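# Fold the towel in half on the table

## Task

Fold the towel once across its length so one end meets the other with edges about aligned and no extra creases; the folded towel must lie flat and entirely on the table, away from the basket, with no humps or raised parts, and stay that way on its own after both grippers have released it and pulled away.

## Robot and tools

Robot: two arms, left_arm and right_arm, each ending in a two-finger gripper. The names are labels only and do not match the sides of a camera picture. Occasionally an outside force may briefly pull on something being held or shove a loose item.

Scene frame: origin on the table surface midway between the arms, +x out over the table, +z up, left_arm on the +y side. Result lines report each gripper's end_effector_position (metres) and end_effector_quat_wxyz in this frame. The reported point sits between the finger pads, roughly 1 cm behind the tips, and may be off from the true position, especially at long reach. Gripper axes: fingers extend along the gripper's own +z and close along its y.

Row format, shared by both motion tools: a single flat list of 14 numbers, each from -1 to 1, covering both arms: left_arm dx, dy, dz, rx, ry, rz, opening, then right_arm in the same order. dx..rz are an offset, not a pose, expressed in that gripper's own axes and measured from its pose at the start of the action (for the first action of a call, the last pose reported in this scene). Scale: 1.0 equals 0.6 m of travel or 180 degrees; rx, ry, rz form one rotation vector. Opening is absolute: +1 fully open (0.094 m), -1 closed. Optionally 12 extra numbers in 0..1 can follow: per-joint stiffness multipliers, left_arm's six joints then right_arm's six, in Joint positions order; they persist until changed.

execute_actions(actions): a list of up to 15 actions. Each action is a table of up to 15 rows, one row per 1/30 s step; if shorter, its final row repeats to fill 15 steps. Every row is an offset from the action's start pose, not from the prior row. An empty list just returns the current state and images. Each step the command is clipped to within 70 mm and 16 degrees of the measured pose, so a distant target may need several actions; afterwards the arm continues at most to its last clipped pose. Joint friction can leave a gripper up to about 31 mm short, and tiny commands may do nothing. Position wins over orientation if both cannot be met.

move(target, speed, blocking): target is one 14-number row as above, offsets from the latest reported pose. Each gripper follows a straight path toward its target; both finish together in 0.5 to 10 s (longer paths stop after 10 s, short of target). Rotation takes the shorter direction. speed is m/s from 0.002 to 0.5, default 0.25 (rotation up to twice that in rad/s). Openings are sent at the start. Paths ignore obstacles and the other arm; grippers can lag, drift, or exceed speed, notably near full extension. Faster contact and a target deeper past the contact mean harder impacts. The result adds a move: line giving the ending (done, off_target, moving, held, fault) and active limits: paced means the command was clipped, held means a safety check blocked steps (after which the arm may jump faster). It also gives distance to target. If only one arm is named, the other finished fine. With blocking=false the result comes after 0.5 s while motion continues; then only wait or stop is accepted until a result shows the move ended.

wait(seconds): 0 to 10; lets the simulation run with the last commands held; returns early if a running move ends. stop(): brakes a running move (needs room, more at speed); fingers keep moving. zoom_image(camera, region): camera is cam_high, cam_left_wrist or cam_right_wrist (each 504x504); region is [x0, y0, x1, y1] pixels from the top-left, at most 504 by 504. finished_scene(scene): pass the current scene's number; it ends the scene irreversibly, so only call it once the towel is folded, released and the arms are clear. Replying without any tool call ends everything.

Results: state line per arm, Hand target lines (where the controller now drives each gripper), Joint positions (last value is the measured opening in m), joint torques (biased and noisy, not zero in free air), grip_measured on the command scale (each gripper may read up to about 1 mm off), and, after execute_actions, step readings where HELD marks steps an arm was held back. A pose unreachable line means the clearance check altered or blocked that arm's command. FAULT lines mean an arm stopped.

Gripping: to hold, command an opening below grip_measured; about 0.03 below is firm, less is gentler. Pads push roughly 50 to 62 N, less on thin cloth under about 2 mm. For an arm that should stay still, send the offset back to its desired pose in the first call of a reply and zeros afterward, with its intended opening each time.

Avoid: arms colliding or pressing each other, dropping or knocking anything off the table (that fails the task), slamming or shoving hard, and holding loads long enough to overheat motors (MOTOR HOT warns from 75 °C; 90 °C stops that arm for 10 s; 100 °C makes it go limp and fall). Joint limits (rad): waist -2.618 to 3.054, shoulder 0 to 3.142, elbow 0 to 3.142, wrist pitch -1.571 to 1.571, wrist yaw -1.571 to 1.571, wrist roll -2.094 to 2.094. The robot keeps its last command while you compose a reply. Smooth, brief motion is preferred.

Each tool is called after "Emit:" by a JSON object that holds its "name" and its "arguments", one argument or row to a line.

## Session

Emit:
{"name": "execute_actions", "arguments": {
  "actions": []
}}

Scene clock: 0.00 s.
left_arm: end_effector_position=(+0.0869, -0.1835, +0.0621) grip_measured=+1.000 end_effector_quat_wxyz=(+0.288, +0.417, +0.849, -0.148) | right_arm: end_effector_position=(+0.2417, -0.3563, +0.0535) grip_measured=+1.000 end_effector_quat_wxyz=(+0.246, +0.138, +0.959, -0.024)
Joint positions: left_arm=[-1.632  1.998  1.379 -0.39  -0.367 -0.536  0.094] | right_arm=[ 0.275  0.91   0.462 -0.643  0.146  0.319  0.094]
Joint velocities: left_arm=[-0.007 -0.002 -0.002  0.066 -0.037  0.051  0.   ] | right_arm=[-0.012  0.002  0.007  0.139  0.081  0.081  0.   ]
Joint torques (N m, as the arm reports them, + toward a larger angle): no reading
Hand target (left_arm): +0.087, -0.184, +0.062; +0.288, +0.417, +0.849, -0.148
Hand target (right_arm): +0.242, -0.356, +0.054; +0.246, +0.138, +0.959, -0.024
Joint stiffness scale: left_arm=[1. 1. 1. 1. 1. 1.] | right_arm=[1. 1. 1. 1. 1. 1.]

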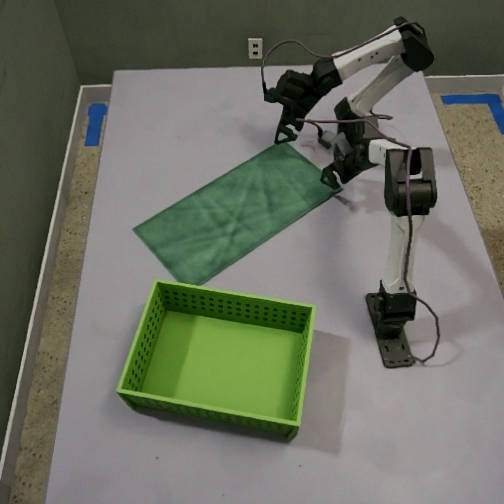

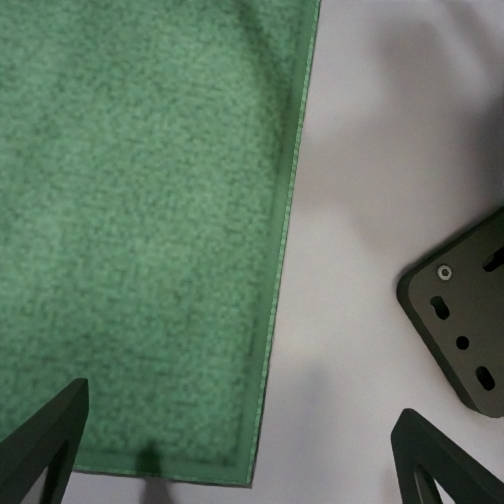

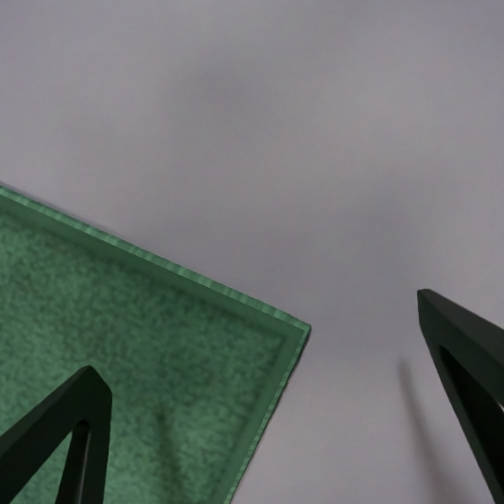

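Emit:
{"name": "zoom_image", "arguments": {
  "camera": "cam_high",
  "region": [230, 60, 420, 250]
}}

Emit:
{"name": "zoom_image", "arguments": {
  "camera": "cam_high",
  "region": [110, 130, 360, 330]
}}

Region (230, 60, 420, 250) of cam_high's 504x504 image, scaled by 2.653, with more detail than that image has.

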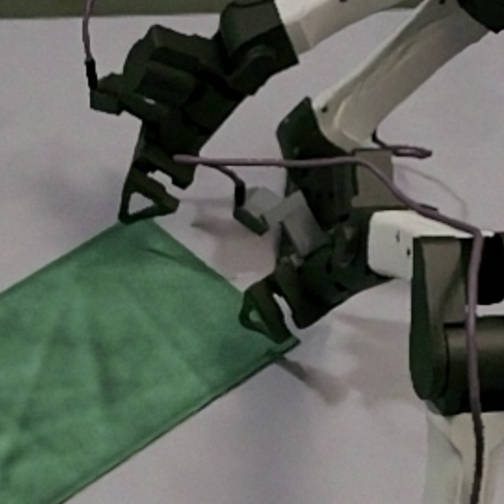

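Region (110, 130, 360, 330) of cam_high's 504x504 image, scaled by 2.016, with more detail than that image has; it fills the top 403 rows of this view, and the rest is white.

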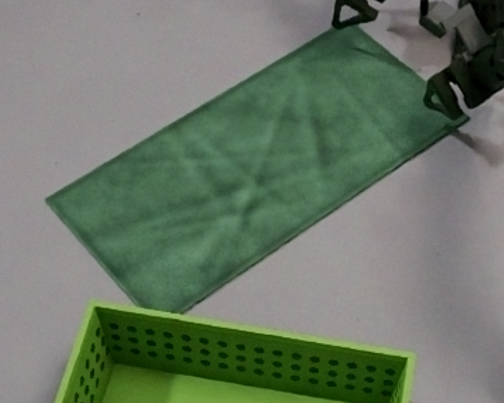

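Emit:
{"name": "move", "arguments": {
  "target": [0.02, 0, 0.05, 0, 0, 0, 0.0, 0, 0, 0, 0.057, 0.151, 0.1965, 0.0],
  "speed": 0.2
}}

Scene clock: 122.50 s.
left_arm: end_effector_position=(+0.0871, -0.1989, +0.0490) grip_measured=+0.002 end_effector_quat_wxyz=(+0.297, +0.412, +0.845, -0.165) | right_arm: end_effector_position=(+0.2446, -0.3571, +0.0529) grip_measured=+0.002 end_effector_quat_wxyz=(+0.017, +0.437, +0.899, -0.002)
Joint positions: left_arm=[-1.632  2.051  1.379 -0.296 -0.367 -0.534  0.047] | right_arm=[ 0.172  1.396  0.854 -1.001  0.018  0.871  0.047]
Joint velocities: left_arm=[ 0.012 -0.012  0.012  0.051  0.007  0.007  0.001] | right_arm=[-0.007  0.012 -0.002  0.007 -0.037 -0.022 -0.   ]
Joint torques (N m, as the arm reports them, + toward a larger angle): left_arm=[ 0.41 -8.93  4.79  1.64 -0.14  0.16] | right_arm=[-1.05 -4.24  7.42  0.06 -0.17  0.14]
Hand target (left_arm): +0.092, -0.190, +0.031; +0.288, +0.417, +0.849, -0.148
Hand target (right_arm): +0.242, -0.357, +0.052; +0.002, +0.446, +0.895, -0.002
Off the commanded pose (left_arm): 0.020 m, 2 deg.
Off the commanded pose (right_arm): 0.003 m, 2 deg.
Joint stiffness scale: left_arm=[1. 1. 1. 1. 1. 1.] | right_arm=[1. 1. 1. 1. 1. 1.]
move: off_target (left_arm)

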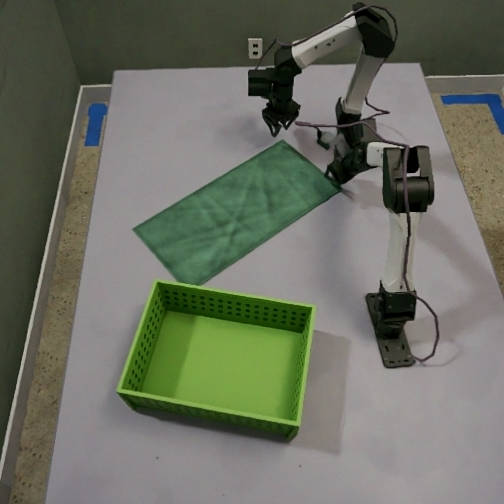

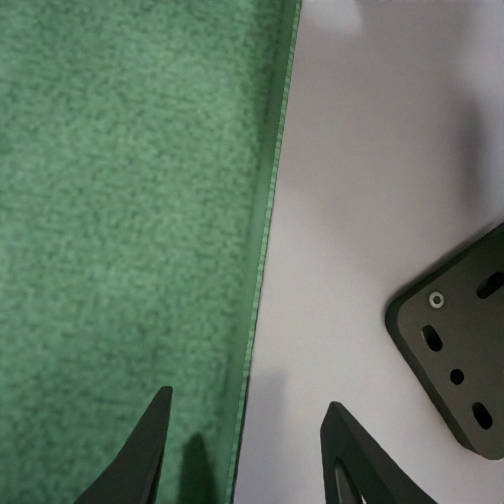

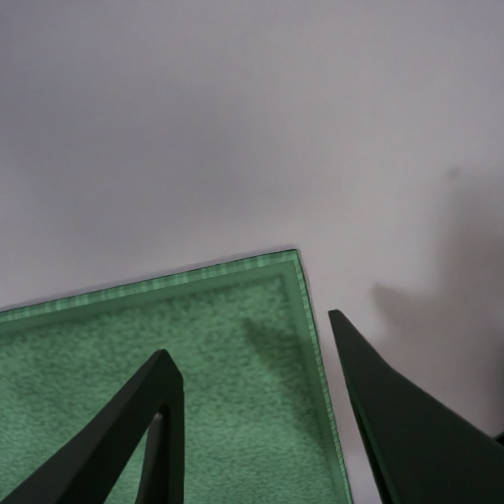

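Emit:
{"name": "move", "arguments": {
  "target": [0.051, 0.026, 0.023, 0, 0, 0, 0.0, 0.02, 0, 0.045, 0, 0, 0, 0.0],
  "speed": 0.08
}}

Scene clock: 136.40 s.
left_arm: end_effector_position=(+0.0876, -0.1876, +0.0270) grip_measured=+0.002 end_effector_quat_wxyz=(+0.304, +0.409, +0.843, -0.175) | right_arm: end_effector_position=(+0.2414, -0.3501, +0.0329) grip_measured=+0.002 end_effector_quat_wxyz=(+0.024, +0.437, +0.899, +0.002)
Joint positions: left_arm=[-1.632  2.043  1.251 -0.151 -0.37  -0.532  0.047] | right_arm=[ 0.203  1.396  0.77  -0.901  0.017  0.901  0.047]
Joint velocities: left_arm=[-0.022  0.017  0.002  0.007  0.007  0.022  0.   ] | right_arm=[-0.012  0.012 -0.017  0.066 -0.037  0.007  0.   ]
Joint torques (N m, as the arm reports them, + toward a larger angle): left_arm=[  0.18 -10.29   4.33   1.64  -0.13   0.13] | right_arm=[ 0.61 -4.55  5.05  0.49  0.07  0.1 ]
Hand target (left_arm): +0.089, -0.178, +0.018; +0.297, +0.412, +0.845, -0.165
Hand target (right_arm): +0.237, -0.349, +0.026; +0.016, +0.437, +0.899, -0.003
Off the commanded pose (left_arm): 0.013 m, 1 deg.
Off the commanded pose (right_arm): 0.008 m, 1 deg.
Joint stiffness scale: left_arm=[1. 1. 1. 1. 1. 1.] | right_arm=[1. 1. 1. 1. 1. 1.]
move: off_target (left_arm)

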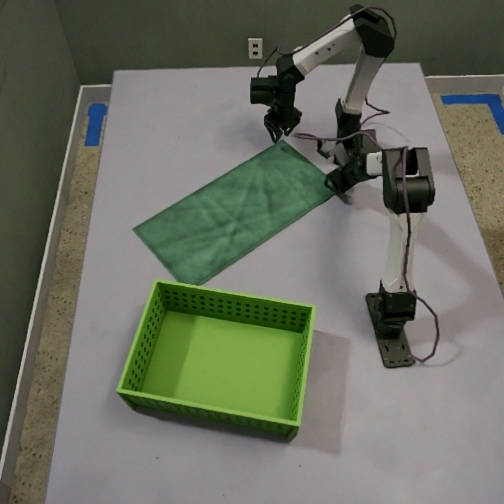

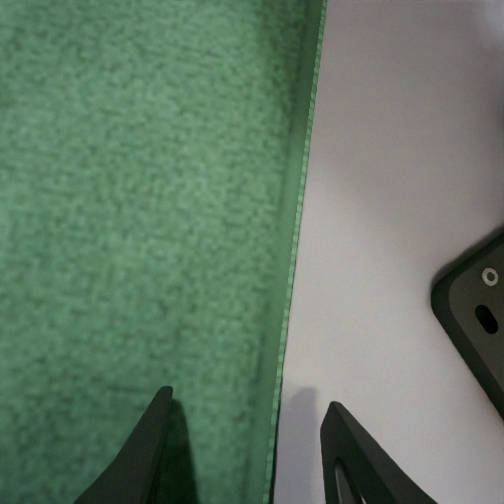

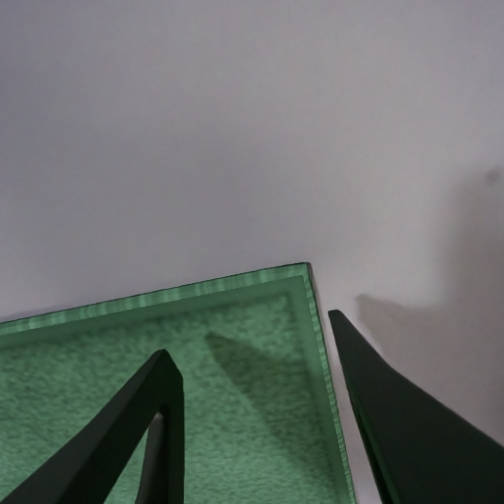

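Emit:
{"name": "move", "arguments": {
  "target": [0.012, 0, 0.015, 0, 0, 0, 0.0, 0.035, -0.03, 0.03, 0, 0, 0, 0.0],
  "speed": 0.05
}}

Scene clock: 143.40 s.
left_arm: end_effector_position=(+0.0879, -0.1932, +0.0313) grip_measured=+0.002 end_effector_quat_wxyz=(+0.311, +0.404, +0.840, -0.187) | right_arm: end_effector_position=(+0.2165, -0.3472, +0.0168) grip_measured=+0.002 end_effector_quat_wxyz=(+0.019, +0.436, +0.900, -0.000)
Joint positions: left_arm=[-1.632  2.043  1.251 -0.12  -0.372 -0.532  0.047] | right_arm=[ 0.217  1.33   0.65  -0.858  0.017  0.914  0.047]
Joint velocities: left_arm=[ 0.002 -0.012  0.007 -0.051  0.11   0.022  0.001] | right_arm=[ 0.012 -0.007  0.007  0.125  0.051  0.007 -0.   ]
Joint torques (N m, as the arm reports them, + toward a larger angle): left_arm=[-0.23 -8.18  5.38  1.76 -0.2   0.09] | right_arm=[ 0.63 -6.14  5.12  0.45  0.05  0.06]
Hand target (left_arm): +0.087, -0.188, +0.016; +0.304, +0.409, +0.843, -0.175
Hand target (right_arm): +0.215, -0.346, +0.014; +0.023, +0.437, +0.899, +0.002
Off the commanded pose (left_arm): 0.017 m, 2 deg.
Off the commanded pose (right_arm): 0.004 m, 1 deg.
Joint stiffness scale: left_arm=[1. 1. 1. 1. 1. 1.] | right_arm=[1. 1. 1. 1. 1. 1.]
move: off_target (left_arm)

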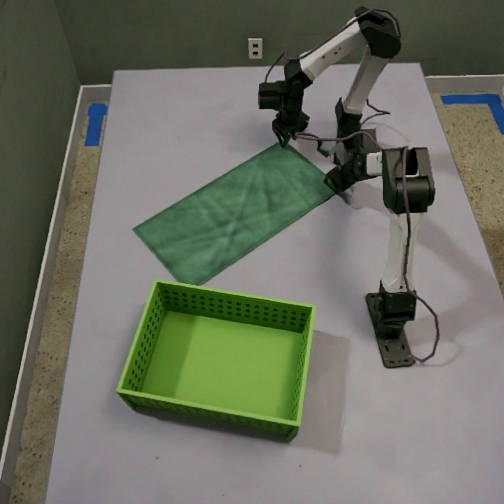

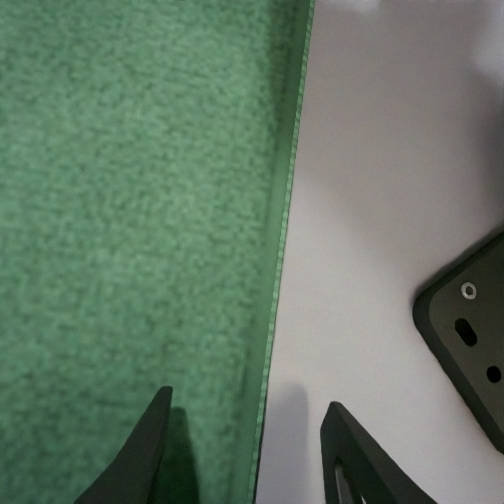

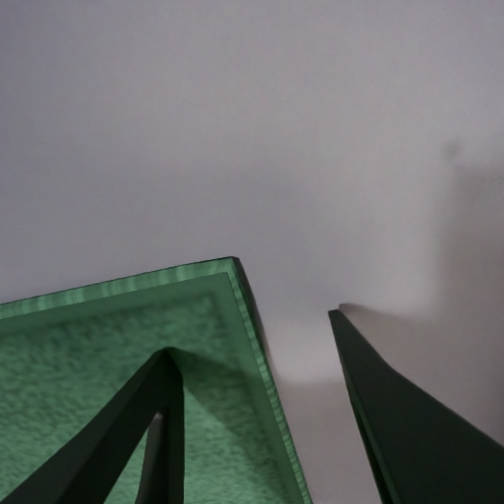

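Emit:
{"name": "move", "arguments": {
  "target": [0.042, 0.015, 0.031, 0, 0, 0, 0.0, 0.0, 0.02, 0.0, 0, 0, 0, 0.0],
  "speed": 0.05
}}

Scene clock: 152.30 s.
left_arm: end_effector_position=(+0.0887, -0.1973, +0.0293) grip_measured=+0.002 end_effector_quat_wxyz=(+0.327, +0.392, +0.833, -0.215) | right_arm: end_effector_position=(+0.2217, -0.3413, +0.0168) grip_measured=+0.002 end_effector_quat_wxyz=(+0.018, +0.435, +0.900, -0.000)
Joint positions: left_arm=[-1.632  2.043  1.19   0.01  -0.377 -0.532  0.047] | right_arm=[ 0.247  1.355  0.669 -0.853  0.017  0.941  0.047]
Joint velocities: left_arm=[ 0.002 -0.002 -0.002  0.022  0.037  0.007  0.   ] | right_arm=[-0.007 -0.002 -0.017  0.037  0.081 -0.081  0.001]
Joint torques (N m, as the arm reports them, + toward a larger angle): left_arm=[ 0.03 -7.25  4.16  1.73 -0.11  0.13] | right_arm=[ 0.45 -3.28  7.43  0.32  0.06  0.1 ]
Hand target (left_arm): +0.089, -0.183, +0.001; +0.311, +0.403, +0.840, -0.187
Hand target (right_arm): +0.226, -0.339, +0.017; +0.018, +0.436, +0.900, -0.000
Off the commanded pose (left_arm): 0.032 m, 4 deg.
Off the commanded pose (right_arm): 0.004 m, 0 deg.
Joint stiffness scale: left_arm=[1. 1. 1. 1. 1. 1.] | right_arm=[1. 1. 1. 1. 1. 1.]
move: off_target (left_arm)

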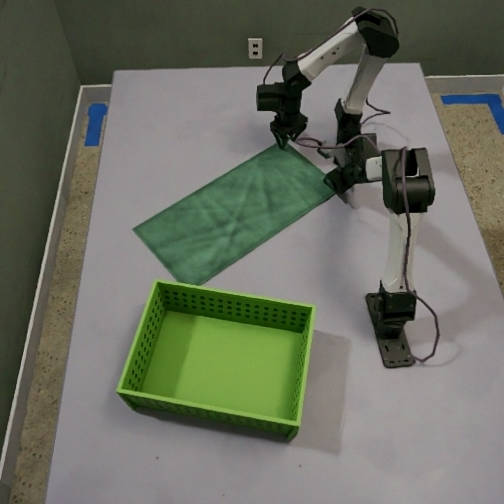

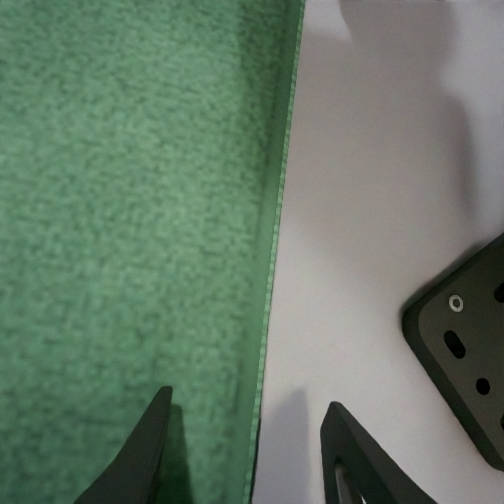

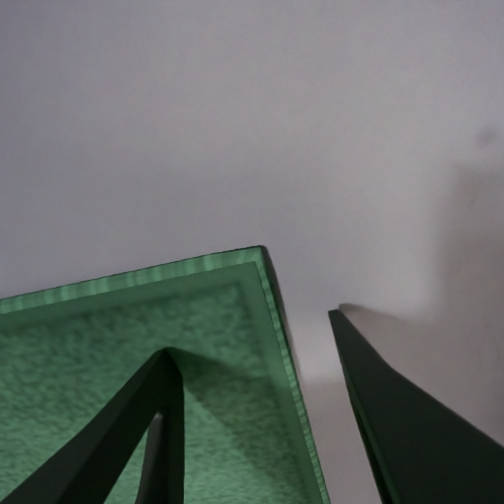

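Emit:
{"name": "move", "arguments": {
  "target": [0.0025, 0.017, -0.0195, -0.028, 0.115, 0.017, 0.0, 0.0, 0.0, 0.0, 0, 0, 0, 0.0],
  "speed": 0.1
}}

Scene clock: 169.77 s.
left_arm: end_effector_position=(+0.0890, -0.1816, +0.0374) grip_measured=+0.002 end_effector_quat_wxyz=(+0.201, +0.436, +0.872, -0.099) | right_arm: end_effector_position=(+0.2217, -0.3413, +0.0168) grip_measured=+0.002 end_effector_quat_wxyz=(+0.018, +0.436, +0.900, -0.000)
Joint positions: left_arm=[-1.587  2.124  1.572 -0.635 -0.246 -0.536  0.047] | right_arm=[ 0.247  1.355  0.669 -0.853  0.017  0.943  0.047]
Joint velocities: left_arm=[-0.022 -0.017  0.007 -0.066 -0.022  0.11   0.   ] | right_arm=[-0.002 -0.007 -0.002  0.022 -0.007  0.007 -0.001]
Joint torques (N m, as the arm reports them, + toward a larger angle): left_arm=[ 0.5  -9.37  8.27  1.06 -0.06  0.04] | right_arm=[-0.2  -4.91  6.4   0.3   0.06 -0.02]
Hand target (left_arm): +0.092, -0.184, +0.035; +0.194, +0.433, +0.875, -0.098
Hand target (right_arm): +0.222, -0.341, +0.017; +0.018, +0.435, +0.900, -0.000
Off the commanded pose (left_arm): 0.004 m, 1 deg.
Off the commanded pose (right_arm): 0.000 m, 0 deg.
Joint stiffness scale: left_arm=[1. 1. 1. 1. 1. 1.] | right_arm=[1. 1. 1. 1. 1. 1.]
move: done

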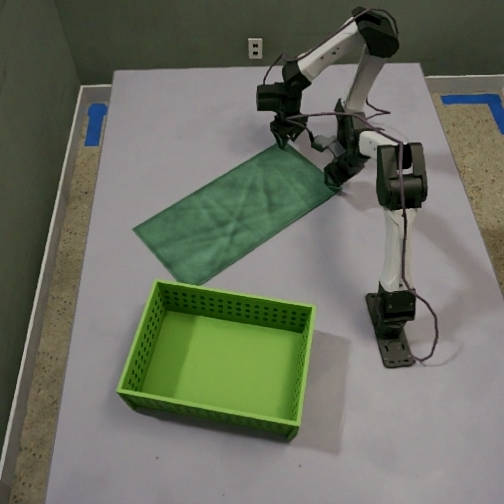

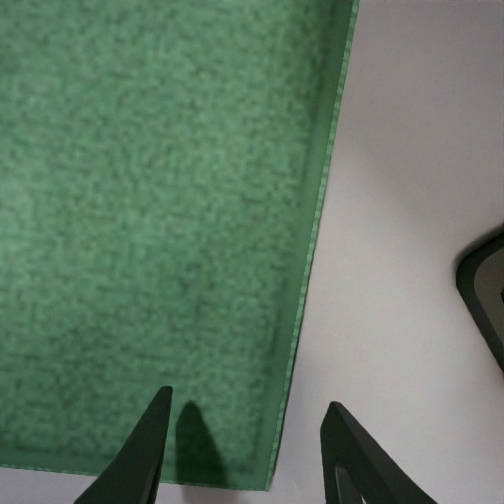

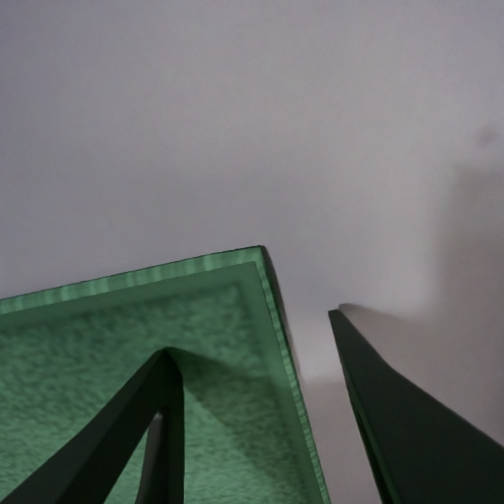

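Emit:
{"name": "move", "arguments": {
  "target": [0.012, 0.0, 0.042, 0, 0.01, 0, 0.0, 0.0, 0.0, 0.02, 0, 0, 0, 0.0],
  "speed": 0.04
}}

Scene clock: 175.90 s.
left_arm: end_effector_position=(+0.0888, -0.1840, +0.0247) grip_measured=+0.002 end_effector_quat_wxyz=(+0.198, +0.437, +0.872, -0.096) | right_arm: end_effector_position=(+0.2283, -0.3410, +0.0144) grip_measured=+0.001 end_effector_quat_wxyz=(+0.030, +0.436, +0.900, +0.006)
Joint positions: left_arm=[-1.587  2.155  1.572 -0.613 -0.243 -0.536  0.047] | right_arm=[ 0.247  1.36   0.661 -0.812  0.017  0.943  0.047]
Joint velocities: left_arm=[-0.007  0.002  0.002 -0.007 -0.022 -0.095  0.001] | right_arm=[-0.017 -0.002  0.007  0.051  0.022 -0.081  0.001]
Joint torques (N m, as the arm reports them, + toward a larger angle): left_arm=[ 0.56 -8.52  6.96  1.3   0.    0.14] | right_arm=[-0.29 -3.11  4.65  0.52  0.    0.  ]
Hand target (left_arm): +0.092, -0.185, +0.012; +0.187, +0.437, +0.875, -0.093
Hand target (right_arm): +0.222, -0.342, +0.005; +0.018, +0.436, +0.900, -0.000
Off the commanded pose (left_arm): 0.014 m, 1 deg.
Off the commanded pose (right_arm): 0.011 m, 2 deg.
Joint stiffness scale: left_arm=[1. 1. 1. 1. 1. 1.] | right_arm=[1. 1. 1. 1. 1. 1.]
move: off_target (left_arm, right_arm)

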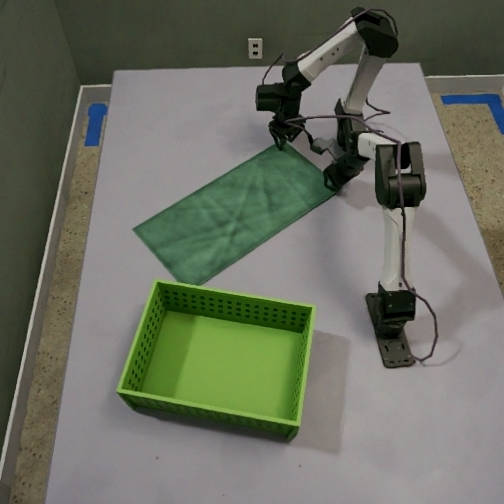

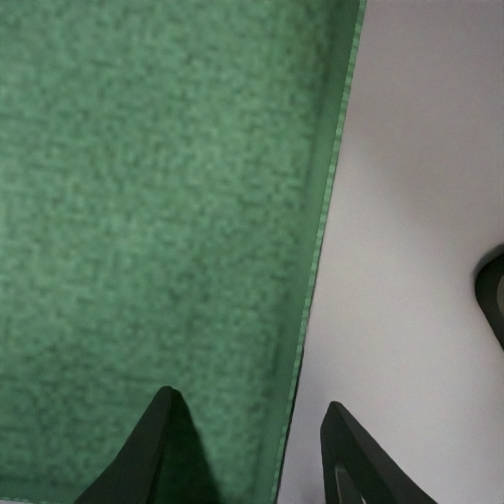

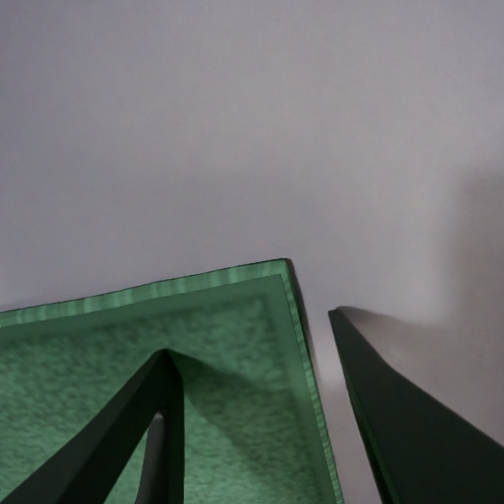

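Emit:
{"name": "execute_actions", "arguments": {
  "actions": [
    [[0.008,0,0.022,0,0.006,0,-0.1,0,-0.008,0.015,0,0,0,-0.1],[0.008,0,0.022,0,0.006,0,-0.15,0,-0.008,0.015,0,0,0,-0.15],[0.008,0,0.022,0,0.006,0,-0.2,0,-0.008,0.015,0,0,0,-0.2],[0.008,0,0.022,0,0.006,0,-0.25,0,-0.008,0.015,0,0,0,-0.25],[0.008,0,0.022,0,0.006,0,-0.3,0,-0.008,0.015,0,0,0,-0.3],[0.008,0,0.022,0,0.006,0,-0.35,0,-0.008,0.015,0,0,0,-0.35],[0.008,0,0.022,0,0.006,0,-0.4,0,-0.008,0.015,0,0,0,-0.4],[0.008,0,0.022,0,0.006,0,-0.45,0,-0.008,0.015,0,0,0,-0.45],[0.008,0,0.022,0,0.006,0,-0.5,0,-0.008,0.015,0,0,0,-0.5],[0.008,0,0.022,0,0.006,0,-0.55,0,-0.008,0.015,0,0,0,-0.55],[0.008,0,0.022,0,0.006,0,-0.6,0,-0.008,0.015,0,0,0,-0.6]]
  ]
}}

Scene clock: 184.73 s.
left_arm: end_effector_position=(+0.0892, -0.1867, +0.0259) grip_measured=-0.598 end_effector_quat_wxyz=(+0.202, +0.436, +0.871, -0.101) | right_arm: end_effector_position=(+0.2367, -0.3400, +0.0142) grip_measured=-0.598 end_effector_quat_wxyz=(+0.044, +0.435, +0.899, +0.019)
Joint positions: left_arm=[-1.587  2.155  1.572 -0.6   -0.245 -0.536  0.019] | right_arm=[ 0.242  1.36   0.657 -0.773  0.008  0.936  0.019]
Joint velocities: left_arm=[-0.007  0.017  0.002  0.007 -0.007 -0.022 -0.001] | right_arm=[-0.002 -0.017 -0.022  0.081 -0.066 -0.037  0.001]
Joint torques (N m, as the arm reports them, + toward a larger angle): left_arm=[ 0.12 -8.58  6.55  1.24 -0.03  0.09] | right_arm=[-1.   -4.81  3.93  0.42  0.06 -0.08]
Hand target (left_arm): +0.090, -0.184, +0.011; +0.190, +0.438, +0.874, -0.092
Hand target (right_arm): +0.225, -0.344, +0.006; +0.030, +0.436, +0.900, +0.006
Off the commanded pose (left_arm): 0.015 m, 2 deg.
Off the commanded pose (right_arm): 0.015 m, 2 deg.
Joint stiffness scale: left_arm=[1. 1. 1. 1. 1. 1.] | right_arm=[1. 1. 1. 1. 1. 1.]
Step readings (end_effector_position):
0: left_arm (+0.0888, -0.1840, +0.0247) | right_arm (+0.2283, -0.3410, +0.0144)
1: left_arm (+0.0888, -0.1841, +0.0248) | right_arm (+0.2288, -0.3409, +0.0142)
2: left_arm (+0.0890, -0.1845, +0.0250) | right_arm (+0.2300, -0.3408, +0.0140)
4: left_arm (+0.0891, -0.1851, +0.0253) | right_arm (+0.2317, -0.3402, +0.0139)
8: left_arm (+0.0892, -0.1860, +0.0256) | right_arm (+0.2345, -0.3400, +0.0140)
15: end_effector_position above

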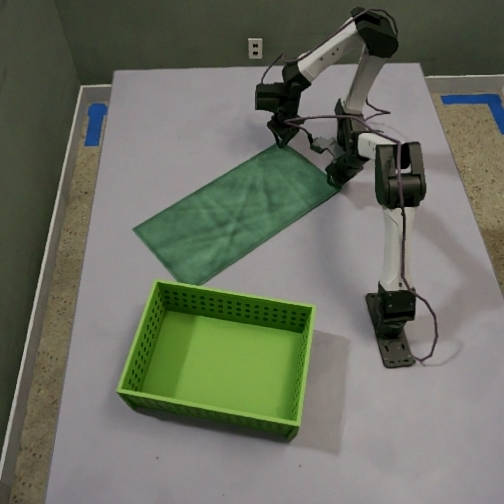

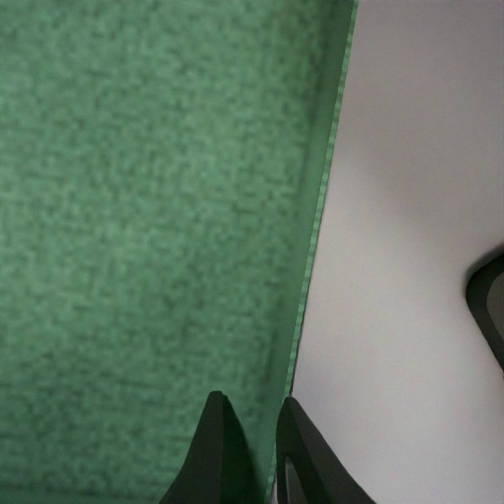

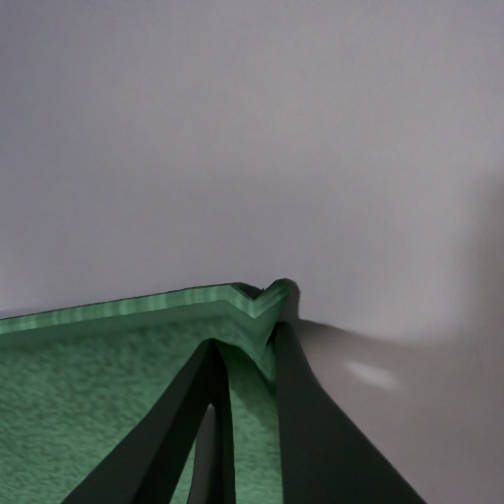

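Emit:
{"name": "execute_actions", "arguments": {
  "actions": [
    [[0,0,0,0,0,0,0.0,0,0,0.005,0,0,0,-0.7],[0,0,0,0,0,0,0.0,0,0,0.005,0,0,0,-0.75],[0,0,0,0,0,0,0.0,0,0,0.005,0,0,0,-0.8],[0,0,0,0,0,0,0.0,0,0,0.005,0,0,0,-0.85],[0,0,0,0,0,0,0.0,0,0,0.005,0,0,0,-0.9],[0,0,0,0,0,0,0.0,0,0,0.005,0,0,0,-0.95],[0,0,0,0,0,0,0.0,0,0,0.005,0,0,0,-1.0]],
    [[0.004,0,0.01,-0.01,0.005,0,0.0,0,0,0,0,0,0,-1],[0.006,0,0.015,-0.015,0.008,0,0.0,0,0,0,0,0,0,-1],[0.008,0,0.02,-0.02,0.011,0,0.0,0,0,0,0,0,0,-1],[0.01,0,0.025,-0.025,0.014,0,0.0,0,0,0,0,0,0,-1],[0.012,0,0.03,-0.03,0.017,0,0.0,0,0,0,0,0,0,-1],[0.014,0,0.035,-0.03,0.02,0,0.0,0,0,0,0,0,0,-1],[0.016,0,0.04,-0.03,0.023,0,0.0,0,0,0,0,0,0,-1]]
  ]
}}

Scene clock: 196.50 s.
left_arm: end_effector_position=(+0.0935, -0.1946, +0.0226) grip_measured=-0.002 end_effector_quat_wxyz=(+0.208, +0.425, +0.878, -0.068) | right_arm: end_effector_position=(+0.2377, -0.3401, +0.0143) grip_measured=-0.937 end_effector_quat_wxyz=(+0.046, +0.435, +0.899, +0.019)
Joint positions: left_arm=[-1.596  2.236  1.701 -0.705 -0.296 -0.569  0.047] | right_arm=[ 0.242  1.36   0.657 -0.768  0.009  0.936  0.003]
Joint velocities: left_arm=[ 0.012  0.007  0.007 -0.007 -0.066 -0.022 -0.   ] | right_arm=[-0.002 -0.002  0.007  0.022 -0.051  0.051 -0.001]
Joint torques (N m, as the arm reports them, + toward a larger angle): left_arm=[-0.52 -7.97  7.14  0.92 -0.15 -0.01] | right_arm=[-0.35 -5.24  6.53  0.46  0.02 -0.03]
Hand target (left_arm): +0.090, -0.188, +0.001; +0.190, +0.429, +0.882, -0.045
Hand target (right_arm): +0.238, -0.340, +0.014; +0.046, +0.435, +0.899, +0.019
Off the commanded pose (left_arm): 0.023 m, 3 deg.
Off the commanded pose (right_arm): 0.000 m, 0 deg.
Joint stiffness scale: left_arm=[1. 1. 1. 1. 1. 1.] | right_arm=[1. 1. 1. 1. 1. 1.]
Step readings (end_effector_position; steps 1 to 15: 1st action; 16 to 30: 2nd action):
0: left_arm (+0.0892, -0.1867, +0.0259) | right_arm (+0.2367, -0.3400, +0.0142)
1: left_arm (+0.0892, -0.1867, +0.0259) | right_arm (+0.2370, -0.3398, +0.0142)
2: left_arm (+0.0892, -0.1870, +0.0260) | right_arm (+0.2376, -0.3398, +0.0143)
4: left_arm (+0.0892, -0.1872, +0.0261) | right_arm (+0.2377, -0.3401, +0.0143)
8: left_arm (+0.0892, -0.1873, +0.0261) | right_arm (+0.2377, -0.3401, +0.0143)
15: left_arm (+0.0892, -0.1873, +0.0261) | right_arm (+0.2377, -0.3401, +0.0143)
16: left_arm (+0.0895, -0.1872, +0.0261) | right_arm (+0.2377, -0.3401, +0.0143)
17: left_arm (+0.0901, -0.1876, +0.0259) | right_arm (+0.2377, -0.3401, +0.0143)
19: left_arm (+0.0918, -0.1902, +0.0243) | right_arm (+0.2377, -0.3401, +0.0143)
23: left_arm (+0.0932, -0.1944, +0.0223) | right_arm (+0.2377, -0.3401, +0.0143)
30: end_effector_position above

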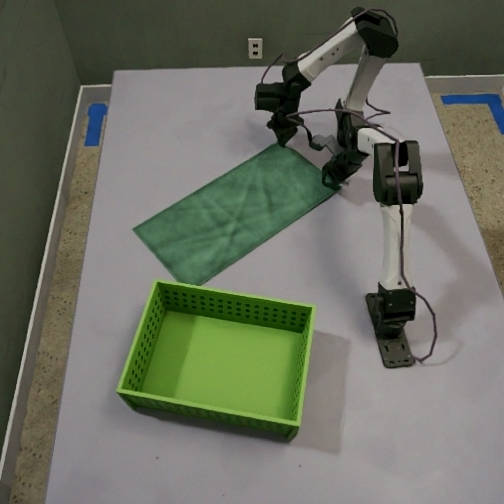

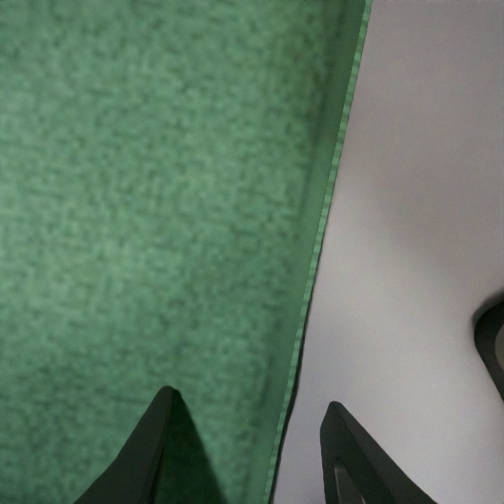

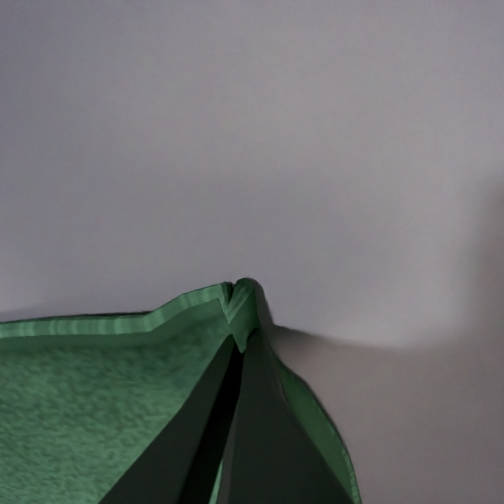

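Emit:
{"name": "execute_actions", "arguments": {
  "actions": [
    [[0.02,0,0.025,-0.005,0.012,0,-0.08,0,0,0,0,0,0,-1],[0.02,0,0.025,-0.005,0.012,0,-0.16,0,0,0,0,0,0,-1],[0.02,0,0.025,-0.005,0.012,0,-0.24,0,0,0,0,0,0,-1],[0.02,0,0.025,-0.005,0.012,0,-0.3,0,0,0,0,0,0,-1],[0.02,0,0.025,-0.005,0.012,0,-0.35,0,0,0,0,0,0,-1],[0.02,0,0.025,-0.005,0.012,0,-0.4,0,0,0,0,0,0,-1],[0.02,0,0.025,-0.005,0.012,0,-0.45,0,0,0,0,0,0,-1],[0.02,0,0.025,-0.005,0.012,0,-0.5,0,0,0,0,0,0,-1],[0.02,0,0.025,-0.005,0.012,0,-0.55,0,0,0,0,0,0,-1],[0.02,0,0.025,-0.005,0.012,0,-0.6,0,0,0,0,0,0,-1],[0.02,0,0.025,-0.005,0.012,0,-0.65,0,0,0,0,0,0,-1],[0.02,0,0.025,-0.005,0.012,0,-0.7,0,0,0,0,0,0,-1]]
  ]
}}

Scene clock: 208.57 s.
left_arm: end_effector_position=(+0.0982, -0.1934, +0.0238) grip_measured=-0.697 end_effector_quat_wxyz=(+0.219, +0.421, +0.878, -0.060) | right_arm: end_effector_position=(+0.2377, -0.3401, +0.0143) grip_measured=-0.937 end_effector_quat_wxyz=(+0.046, +0.435, +0.899, +0.019)
Joint positions: left_arm=[-1.596  2.236  1.702 -0.708 -0.325 -0.573  0.014] | right_arm=[ 0.242  1.36   0.657 -0.768  0.009  0.936  0.003]
Joint velocities: left_arm=[ 0.002 -0.012  0.002 -0.007  0.037 -0.007 -0.001] | right_arm=[-0.017 -0.007  0.007  0.022 -0.081 -0.037  0.   ]
Joint torques (N m, as the arm reports them, + toward a larger angle): left_arm=[-0.34 -8.77  6.44  1.03  0.16 -0.02] | right_arm=[-0.18 -5.    6.49  0.39 -0.01  0.01]
Hand target (left_arm): +0.091, -0.190, +0.004; +0.194, +0.425, +0.883, -0.053
Hand target (right_arm): +0.238, -0.340, +0.014; +0.046, +0.435, +0.899, +0.019
Off the commanded pose (left_arm): 0.021 m, 3 deg.
Off the commanded pose (right_arm): 0.000 m, 0 deg.
Joint stiffness scale: left_arm=[1. 1. 1. 1. 1. 1.] | right_arm=[1. 1. 1. 1. 1. 1.]
Step readings (end_effector_position):
0: left_arm (+0.0935, -0.1945, +0.0225) | right_arm (+0.2377, -0.3401, +0.0143)
1: left_arm (+0.0937, -0.1945, +0.0226) | right_arm (+0.2377, -0.3401, +0.0143)
2: left_arm (+0.0943, -0.1943, +0.0228) | right_arm (+0.2377, -0.3401, +0.0143)
4: left_arm (+0.0956, -0.1940, +0.0231) | right_arm (+0.2377, -0.3401, +0.0143)
8: left_arm (+0.0970, -0.1936, +0.0235) | right_arm (+0.2377, -0.3401, +0.0143)
15: end_effector_position above

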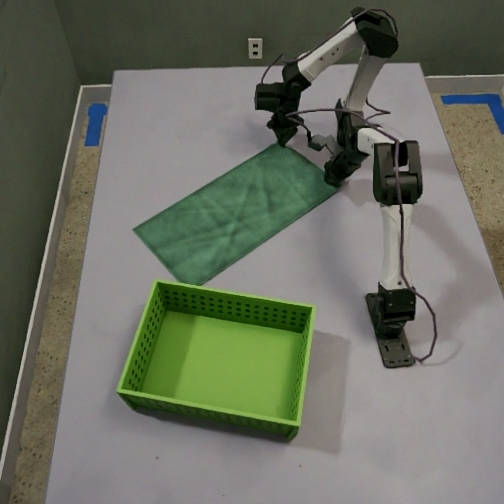

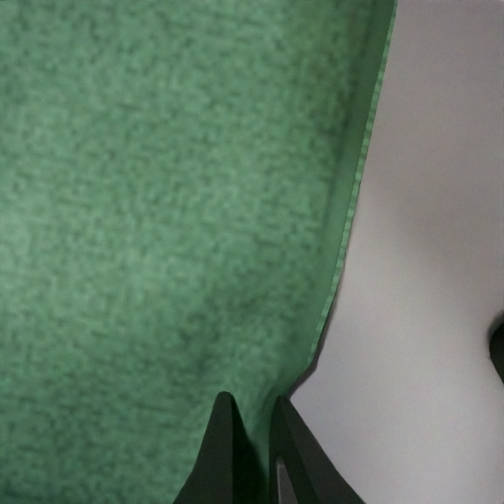

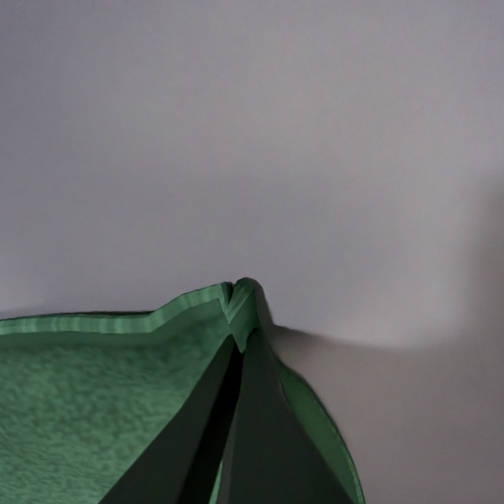

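The left finger is catching the edge now. Close fully.

Emit:
{"name": "execute_actions", "arguments": {
  "actions": [
    [[0.015,0,0.02,0,0.008,0,-0.75,0,0,0,0,0,0,-1],[0.015,0,0.02,0,0.008,0,-0.8,0,0,0,0,0,0,-1],[0.015,0,0.02,0,0.008,0,-0.85,0,0,0,0,0,0,-1],[0.015,0,0.02,0,0.008,0,-0.9,0,0,0,0,0,0,-1],[0.015,0,0.02,0,0.008,0,-0.95,0,0,0,0,0,0,-1],[0.015,0,0.02,0,0.008,0,-1,0,0,0,0,0,0,-1]]
  ]
}}

Scene clock: 212.87 s.
left_arm: end_effector_position=(+0.1001, -0.1939, +0.0247) grip_measured=-0.955 end_effector_quat_wxyz=(+0.225, +0.419, +0.878, -0.059) | right_arm: end_effector_position=(+0.2377, -0.3401, +0.0143) grip_measured=-0.937 end_effector_quat_wxyz=(+0.046, +0.435, +0.899, +0.019)
Joint positions: left_arm=[-1.596  2.236  1.702 -0.704 -0.336 -0.573  0.002] | right_arm=[ 0.242  1.36   0.657 -0.768  0.009  0.936  0.003]
Joint velocities: left_arm=[-0.002  0.002 -0.007 -0.066  0.007 -0.007  0.001] | right_arm=[-0.002  0.002  0.007 -0.037 -0.037  0.037 -0.   ]
Joint torques (N m, as the arm reports them, + toward a larger angle): left_arm=[-0.11 -9.97  5.53  1.22  0.05  0.02] | right_arm=[ 0.12 -5.22  6.29  0.56  0.03  0.02]
Hand target (left_arm): +0.097, -0.190, +0.009; +0.208, +0.422, +0.881, -0.055
Hand target (right_arm): +0.238, -0.340, +0.014; +0.046, +0.435, +0.899, +0.019
Off the commanded pose (left_arm): 0.016 m, 2 deg.
Off the commanded pose (right_arm): 0.000 m, 0 deg.
Joint stiffness scale: left_arm=[1. 1. 1. 1. 1. 1.] | right_arm=[1. 1. 1. 1. 1. 1.]
Step readings (end_effector_position):
0: left_arm (+0.0982, -0.1934, +0.0238) | right_arm (+0.2377, -0.3401, +0.0143)
1: left_arm (+0.0987, -0.1933, +0.0240) | right_arm (+0.2377, -0.3401, +0.0143)
2: left_arm (+0.0992, -0.1932, +0.0241) | right_arm (+0.2377, -0.3401, +0.0143)
4: left_arm (+0.0997, -0.1933, +0.0244) | right_arm (+0.2377, -0.3401, +0.0143)
8: left_arm (+0.1001, -0.1939, +0.0247) | right_arm (+0.2377, -0.3401, +0.0143)
15: end_effector_position above

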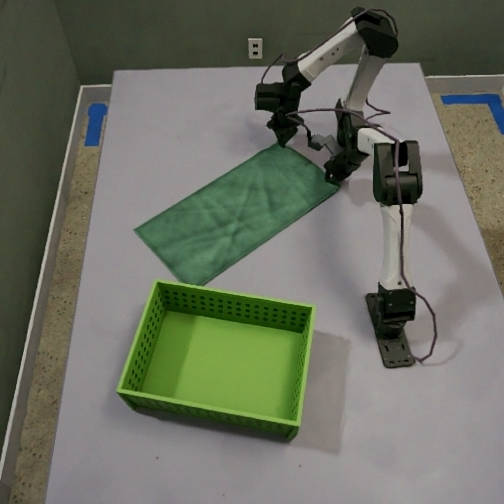

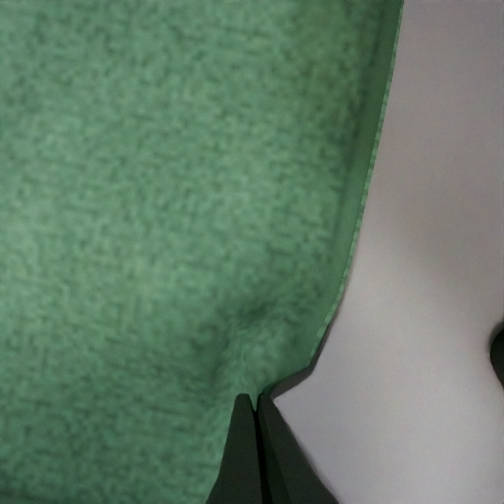

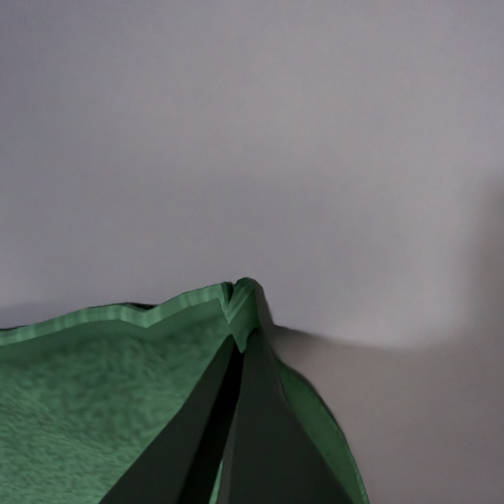

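Emit:
{"name": "move", "arguments": {
  "target": [-0.09, 0.083, -0.172, 0, 0, 0, -1, -0.015, 0.081, -0.194, 0, 0, 0, -1],
  "speed": 0.08
}}

Scene clock: 226.77 s.
left_arm: end_effector_position=(+0.1314, -0.1703, +0.1353) grip_measured=-0.955 end_effector_quat_wxyz=(+0.227, +0.419, +0.878, -0.050) | right_arm: end_effector_position=(+0.2724, -0.3140, +0.1353) grip_measured=-0.937 end_effector_quat_wxyz=(+0.054, +0.433, +0.899, +0.031)
Joint positions: left_arm=[-1.526  2.1    1.927 -1.055 -0.327 -0.502  0.002] | right_arm=[ 0.341  1.376  1.163 -1.233  0.009  1.033  0.003]
Joint velocities: left_arm=[ 0.012 -0.012  0.002  0.007  0.007 -0.007 -0.   ] | right_arm=[ 0.012 -0.002  0.007 -0.007  0.037 -0.007  0.   ]
Joint torques (N m, as the arm reports them, + toward a larger angle): left_arm=[  0.26 -11.44   8.39   0.96  -0.07   0.15] | right_arm=[ 0.46 -4.64  7.88  0.31  0.1   0.06]
Hand target (left_arm): +0.133, -0.170, +0.145; +0.226, +0.419, +0.878, -0.058
Hand target (right_arm): +0.270, -0.314, +0.134; +0.045, +0.434, +0.899, +0.019
Off the commanded pose (left_arm): 0.010 m, 1 deg.
Off the commanded pose (right_arm): 0.004 m, 2 deg.
Joint stiffness scale: left_arm=[1. 1. 1. 1. 1. 1.] | right_arm=[1. 1. 1. 1. 1. 1.]
move: done

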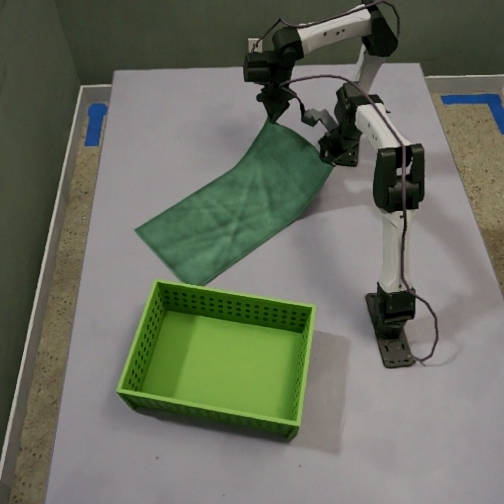

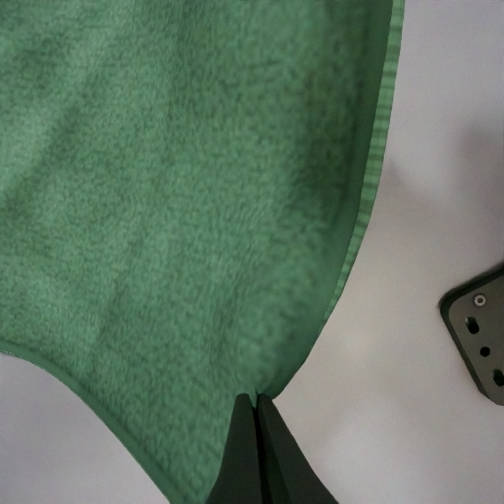

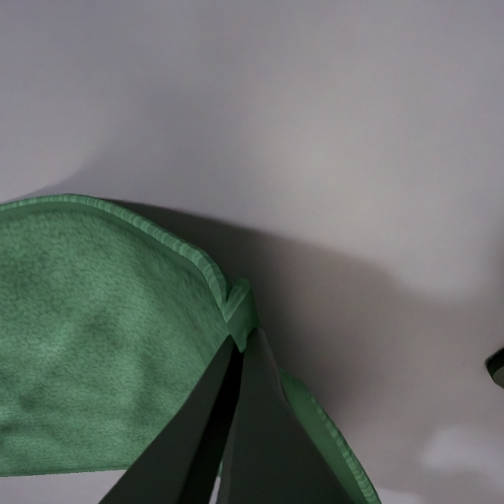

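Emit:
{"name": "move", "arguments": {
  "target": [-0.119, 0.027, -0.238, 0, -0.08, 0, -1, -0.0175, 0.0257, -0.248, -0.07, -0.055, 0, -1],
  "speed": 0.08
}}

Scene clock: 240.20 s.
left_arm: end_effector_position=(+0.1366, -0.1694, +0.2960) grip_measured=-0.955 end_effector_quat_wxyz=(+0.334, +0.402, +0.846, -0.105) | right_arm: end_effector_position=(+0.2766, -0.3104, +0.2844) grip_measured=-0.937 end_effector_quat_wxyz=(+0.179, +0.422, +0.883, +0.100)
Joint positions: left_arm=[-1.557  2.099  2.479 -1.378 -0.454 -0.458  0.002] | right_arm=[ 0.375  1.3    1.657 -1.516  0.043  1.052  0.003]
Joint velocities: left_arm=[-0.002  0.002  0.022  0.007 -0.037  0.007 -0.   ] | right_arm=[-0.002  0.007  0.007 -0.051 -0.007 -0.007 -0.   ]
Joint torques (N m, as the arm reports them, + toward a larger angle): left_arm=[-0.97 -8.81  7.72  1.41 -0.33  0.15] | right_arm=[ 0.39 -4.45  7.25  0.96  0.22  0.15]
Hand target (left_arm): +0.133, -0.172, +0.296; +0.336, +0.409, +0.842, -0.101
Hand target (right_arm): +0.273, -0.311, +0.286; +0.178, +0.424, +0.883, +0.093
Off the commanded pose (left_arm): 0.005 m, 1 deg.
Off the commanded pose (right_arm): 0.006 m, 1 deg.
Joint stiffness scale: left_arm=[1. 1. 1. 1. 1. 1.] | right_arm=[1. 1. 1. 1. 1. 1.]
move: done

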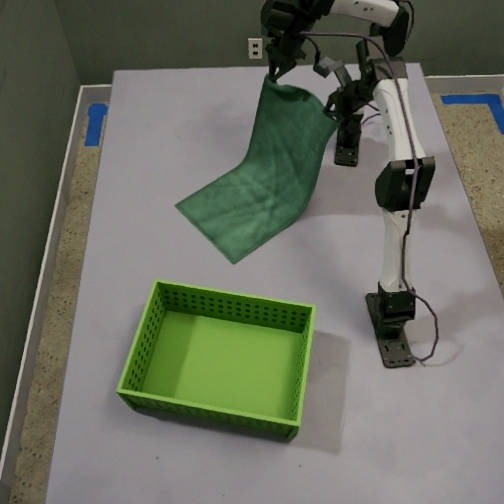

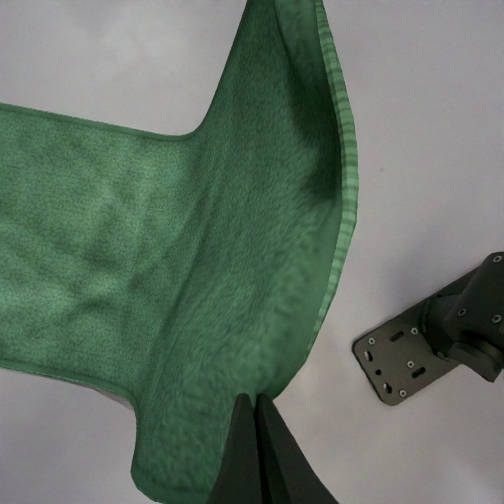

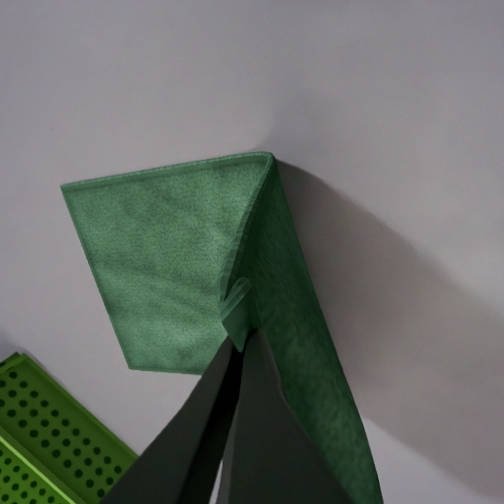

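Emit:
{"name": "move", "arguments": {
  "target": [-0.08, 0.011, -0.092, 0, -0.06, 0, -1, -0.027, 0.038, -0.107, -0.06, -0.045, 0, -1],
  "speed": 0.08
}}

Scene clock: 282.67 s.
left_arm: end_effector_position=(+0.1412, -0.1677, +0.3719) grip_measured=-0.955 end_effector_quat_wxyz=(+0.414, +0.382, +0.812, -0.151) | right_arm: end_effector_position=(+0.2788, -0.3085, +0.3485) grip_measured=-0.937 end_effector_quat_wxyz=(+0.269, +0.407, +0.860, +0.151)
Joint positions: left_arm=[-1.574  2.151  2.797 -1.44  -0.541 -0.393  0.002] | right_arm=[ 0.402  1.267  1.836 -1.517  0.074  1.056  0.003]
Joint velocities: left_arm=[-0.002  0.037  0.081 -0.066 -0.007 -0.037 -0.001] | right_arm=[-0.022 -0.022  0.027  0.051 -0.022  0.051 -0.001]
Joint torques (N m, as the arm reports them, + toward a larger angle): left_arm=[-0.97 -8.39  6.88  1.73 -0.34  0.14] | right_arm=[ 0.73 -4.3   6.6   1.57  0.18  0.01]
Hand target (left_arm): +0.138, -0.169, +0.369; +0.415, +0.390, +0.809, -0.145
Hand target (right_arm): +0.277, -0.309, +0.355; +0.279, +0.408, +0.856, +0.154
Off the commanded pose (left_arm): 0.005 m, 1 deg.
Off the commanded pose (right_arm): 0.007 m, 1 deg.
Joint stiffness scale: left_arm=[1. 1. 1. 1. 1. 1.] | right_arm=[1. 1. 1. 1. 1. 1.]
move: done

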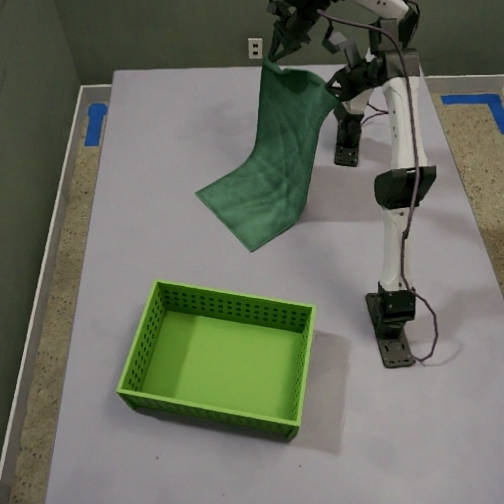

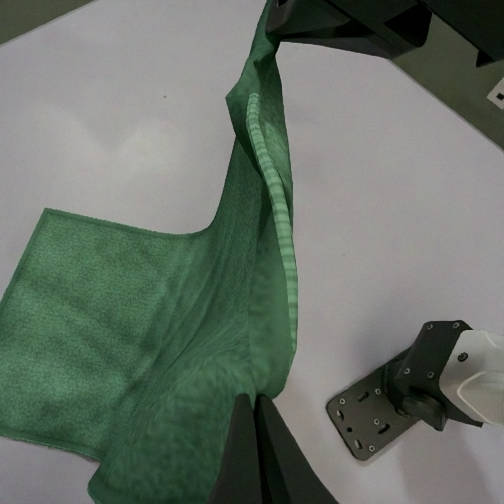

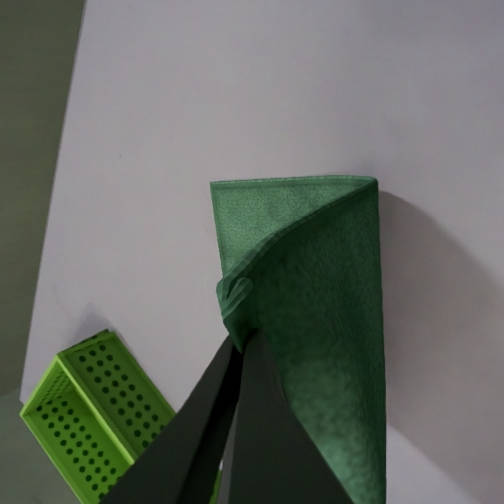

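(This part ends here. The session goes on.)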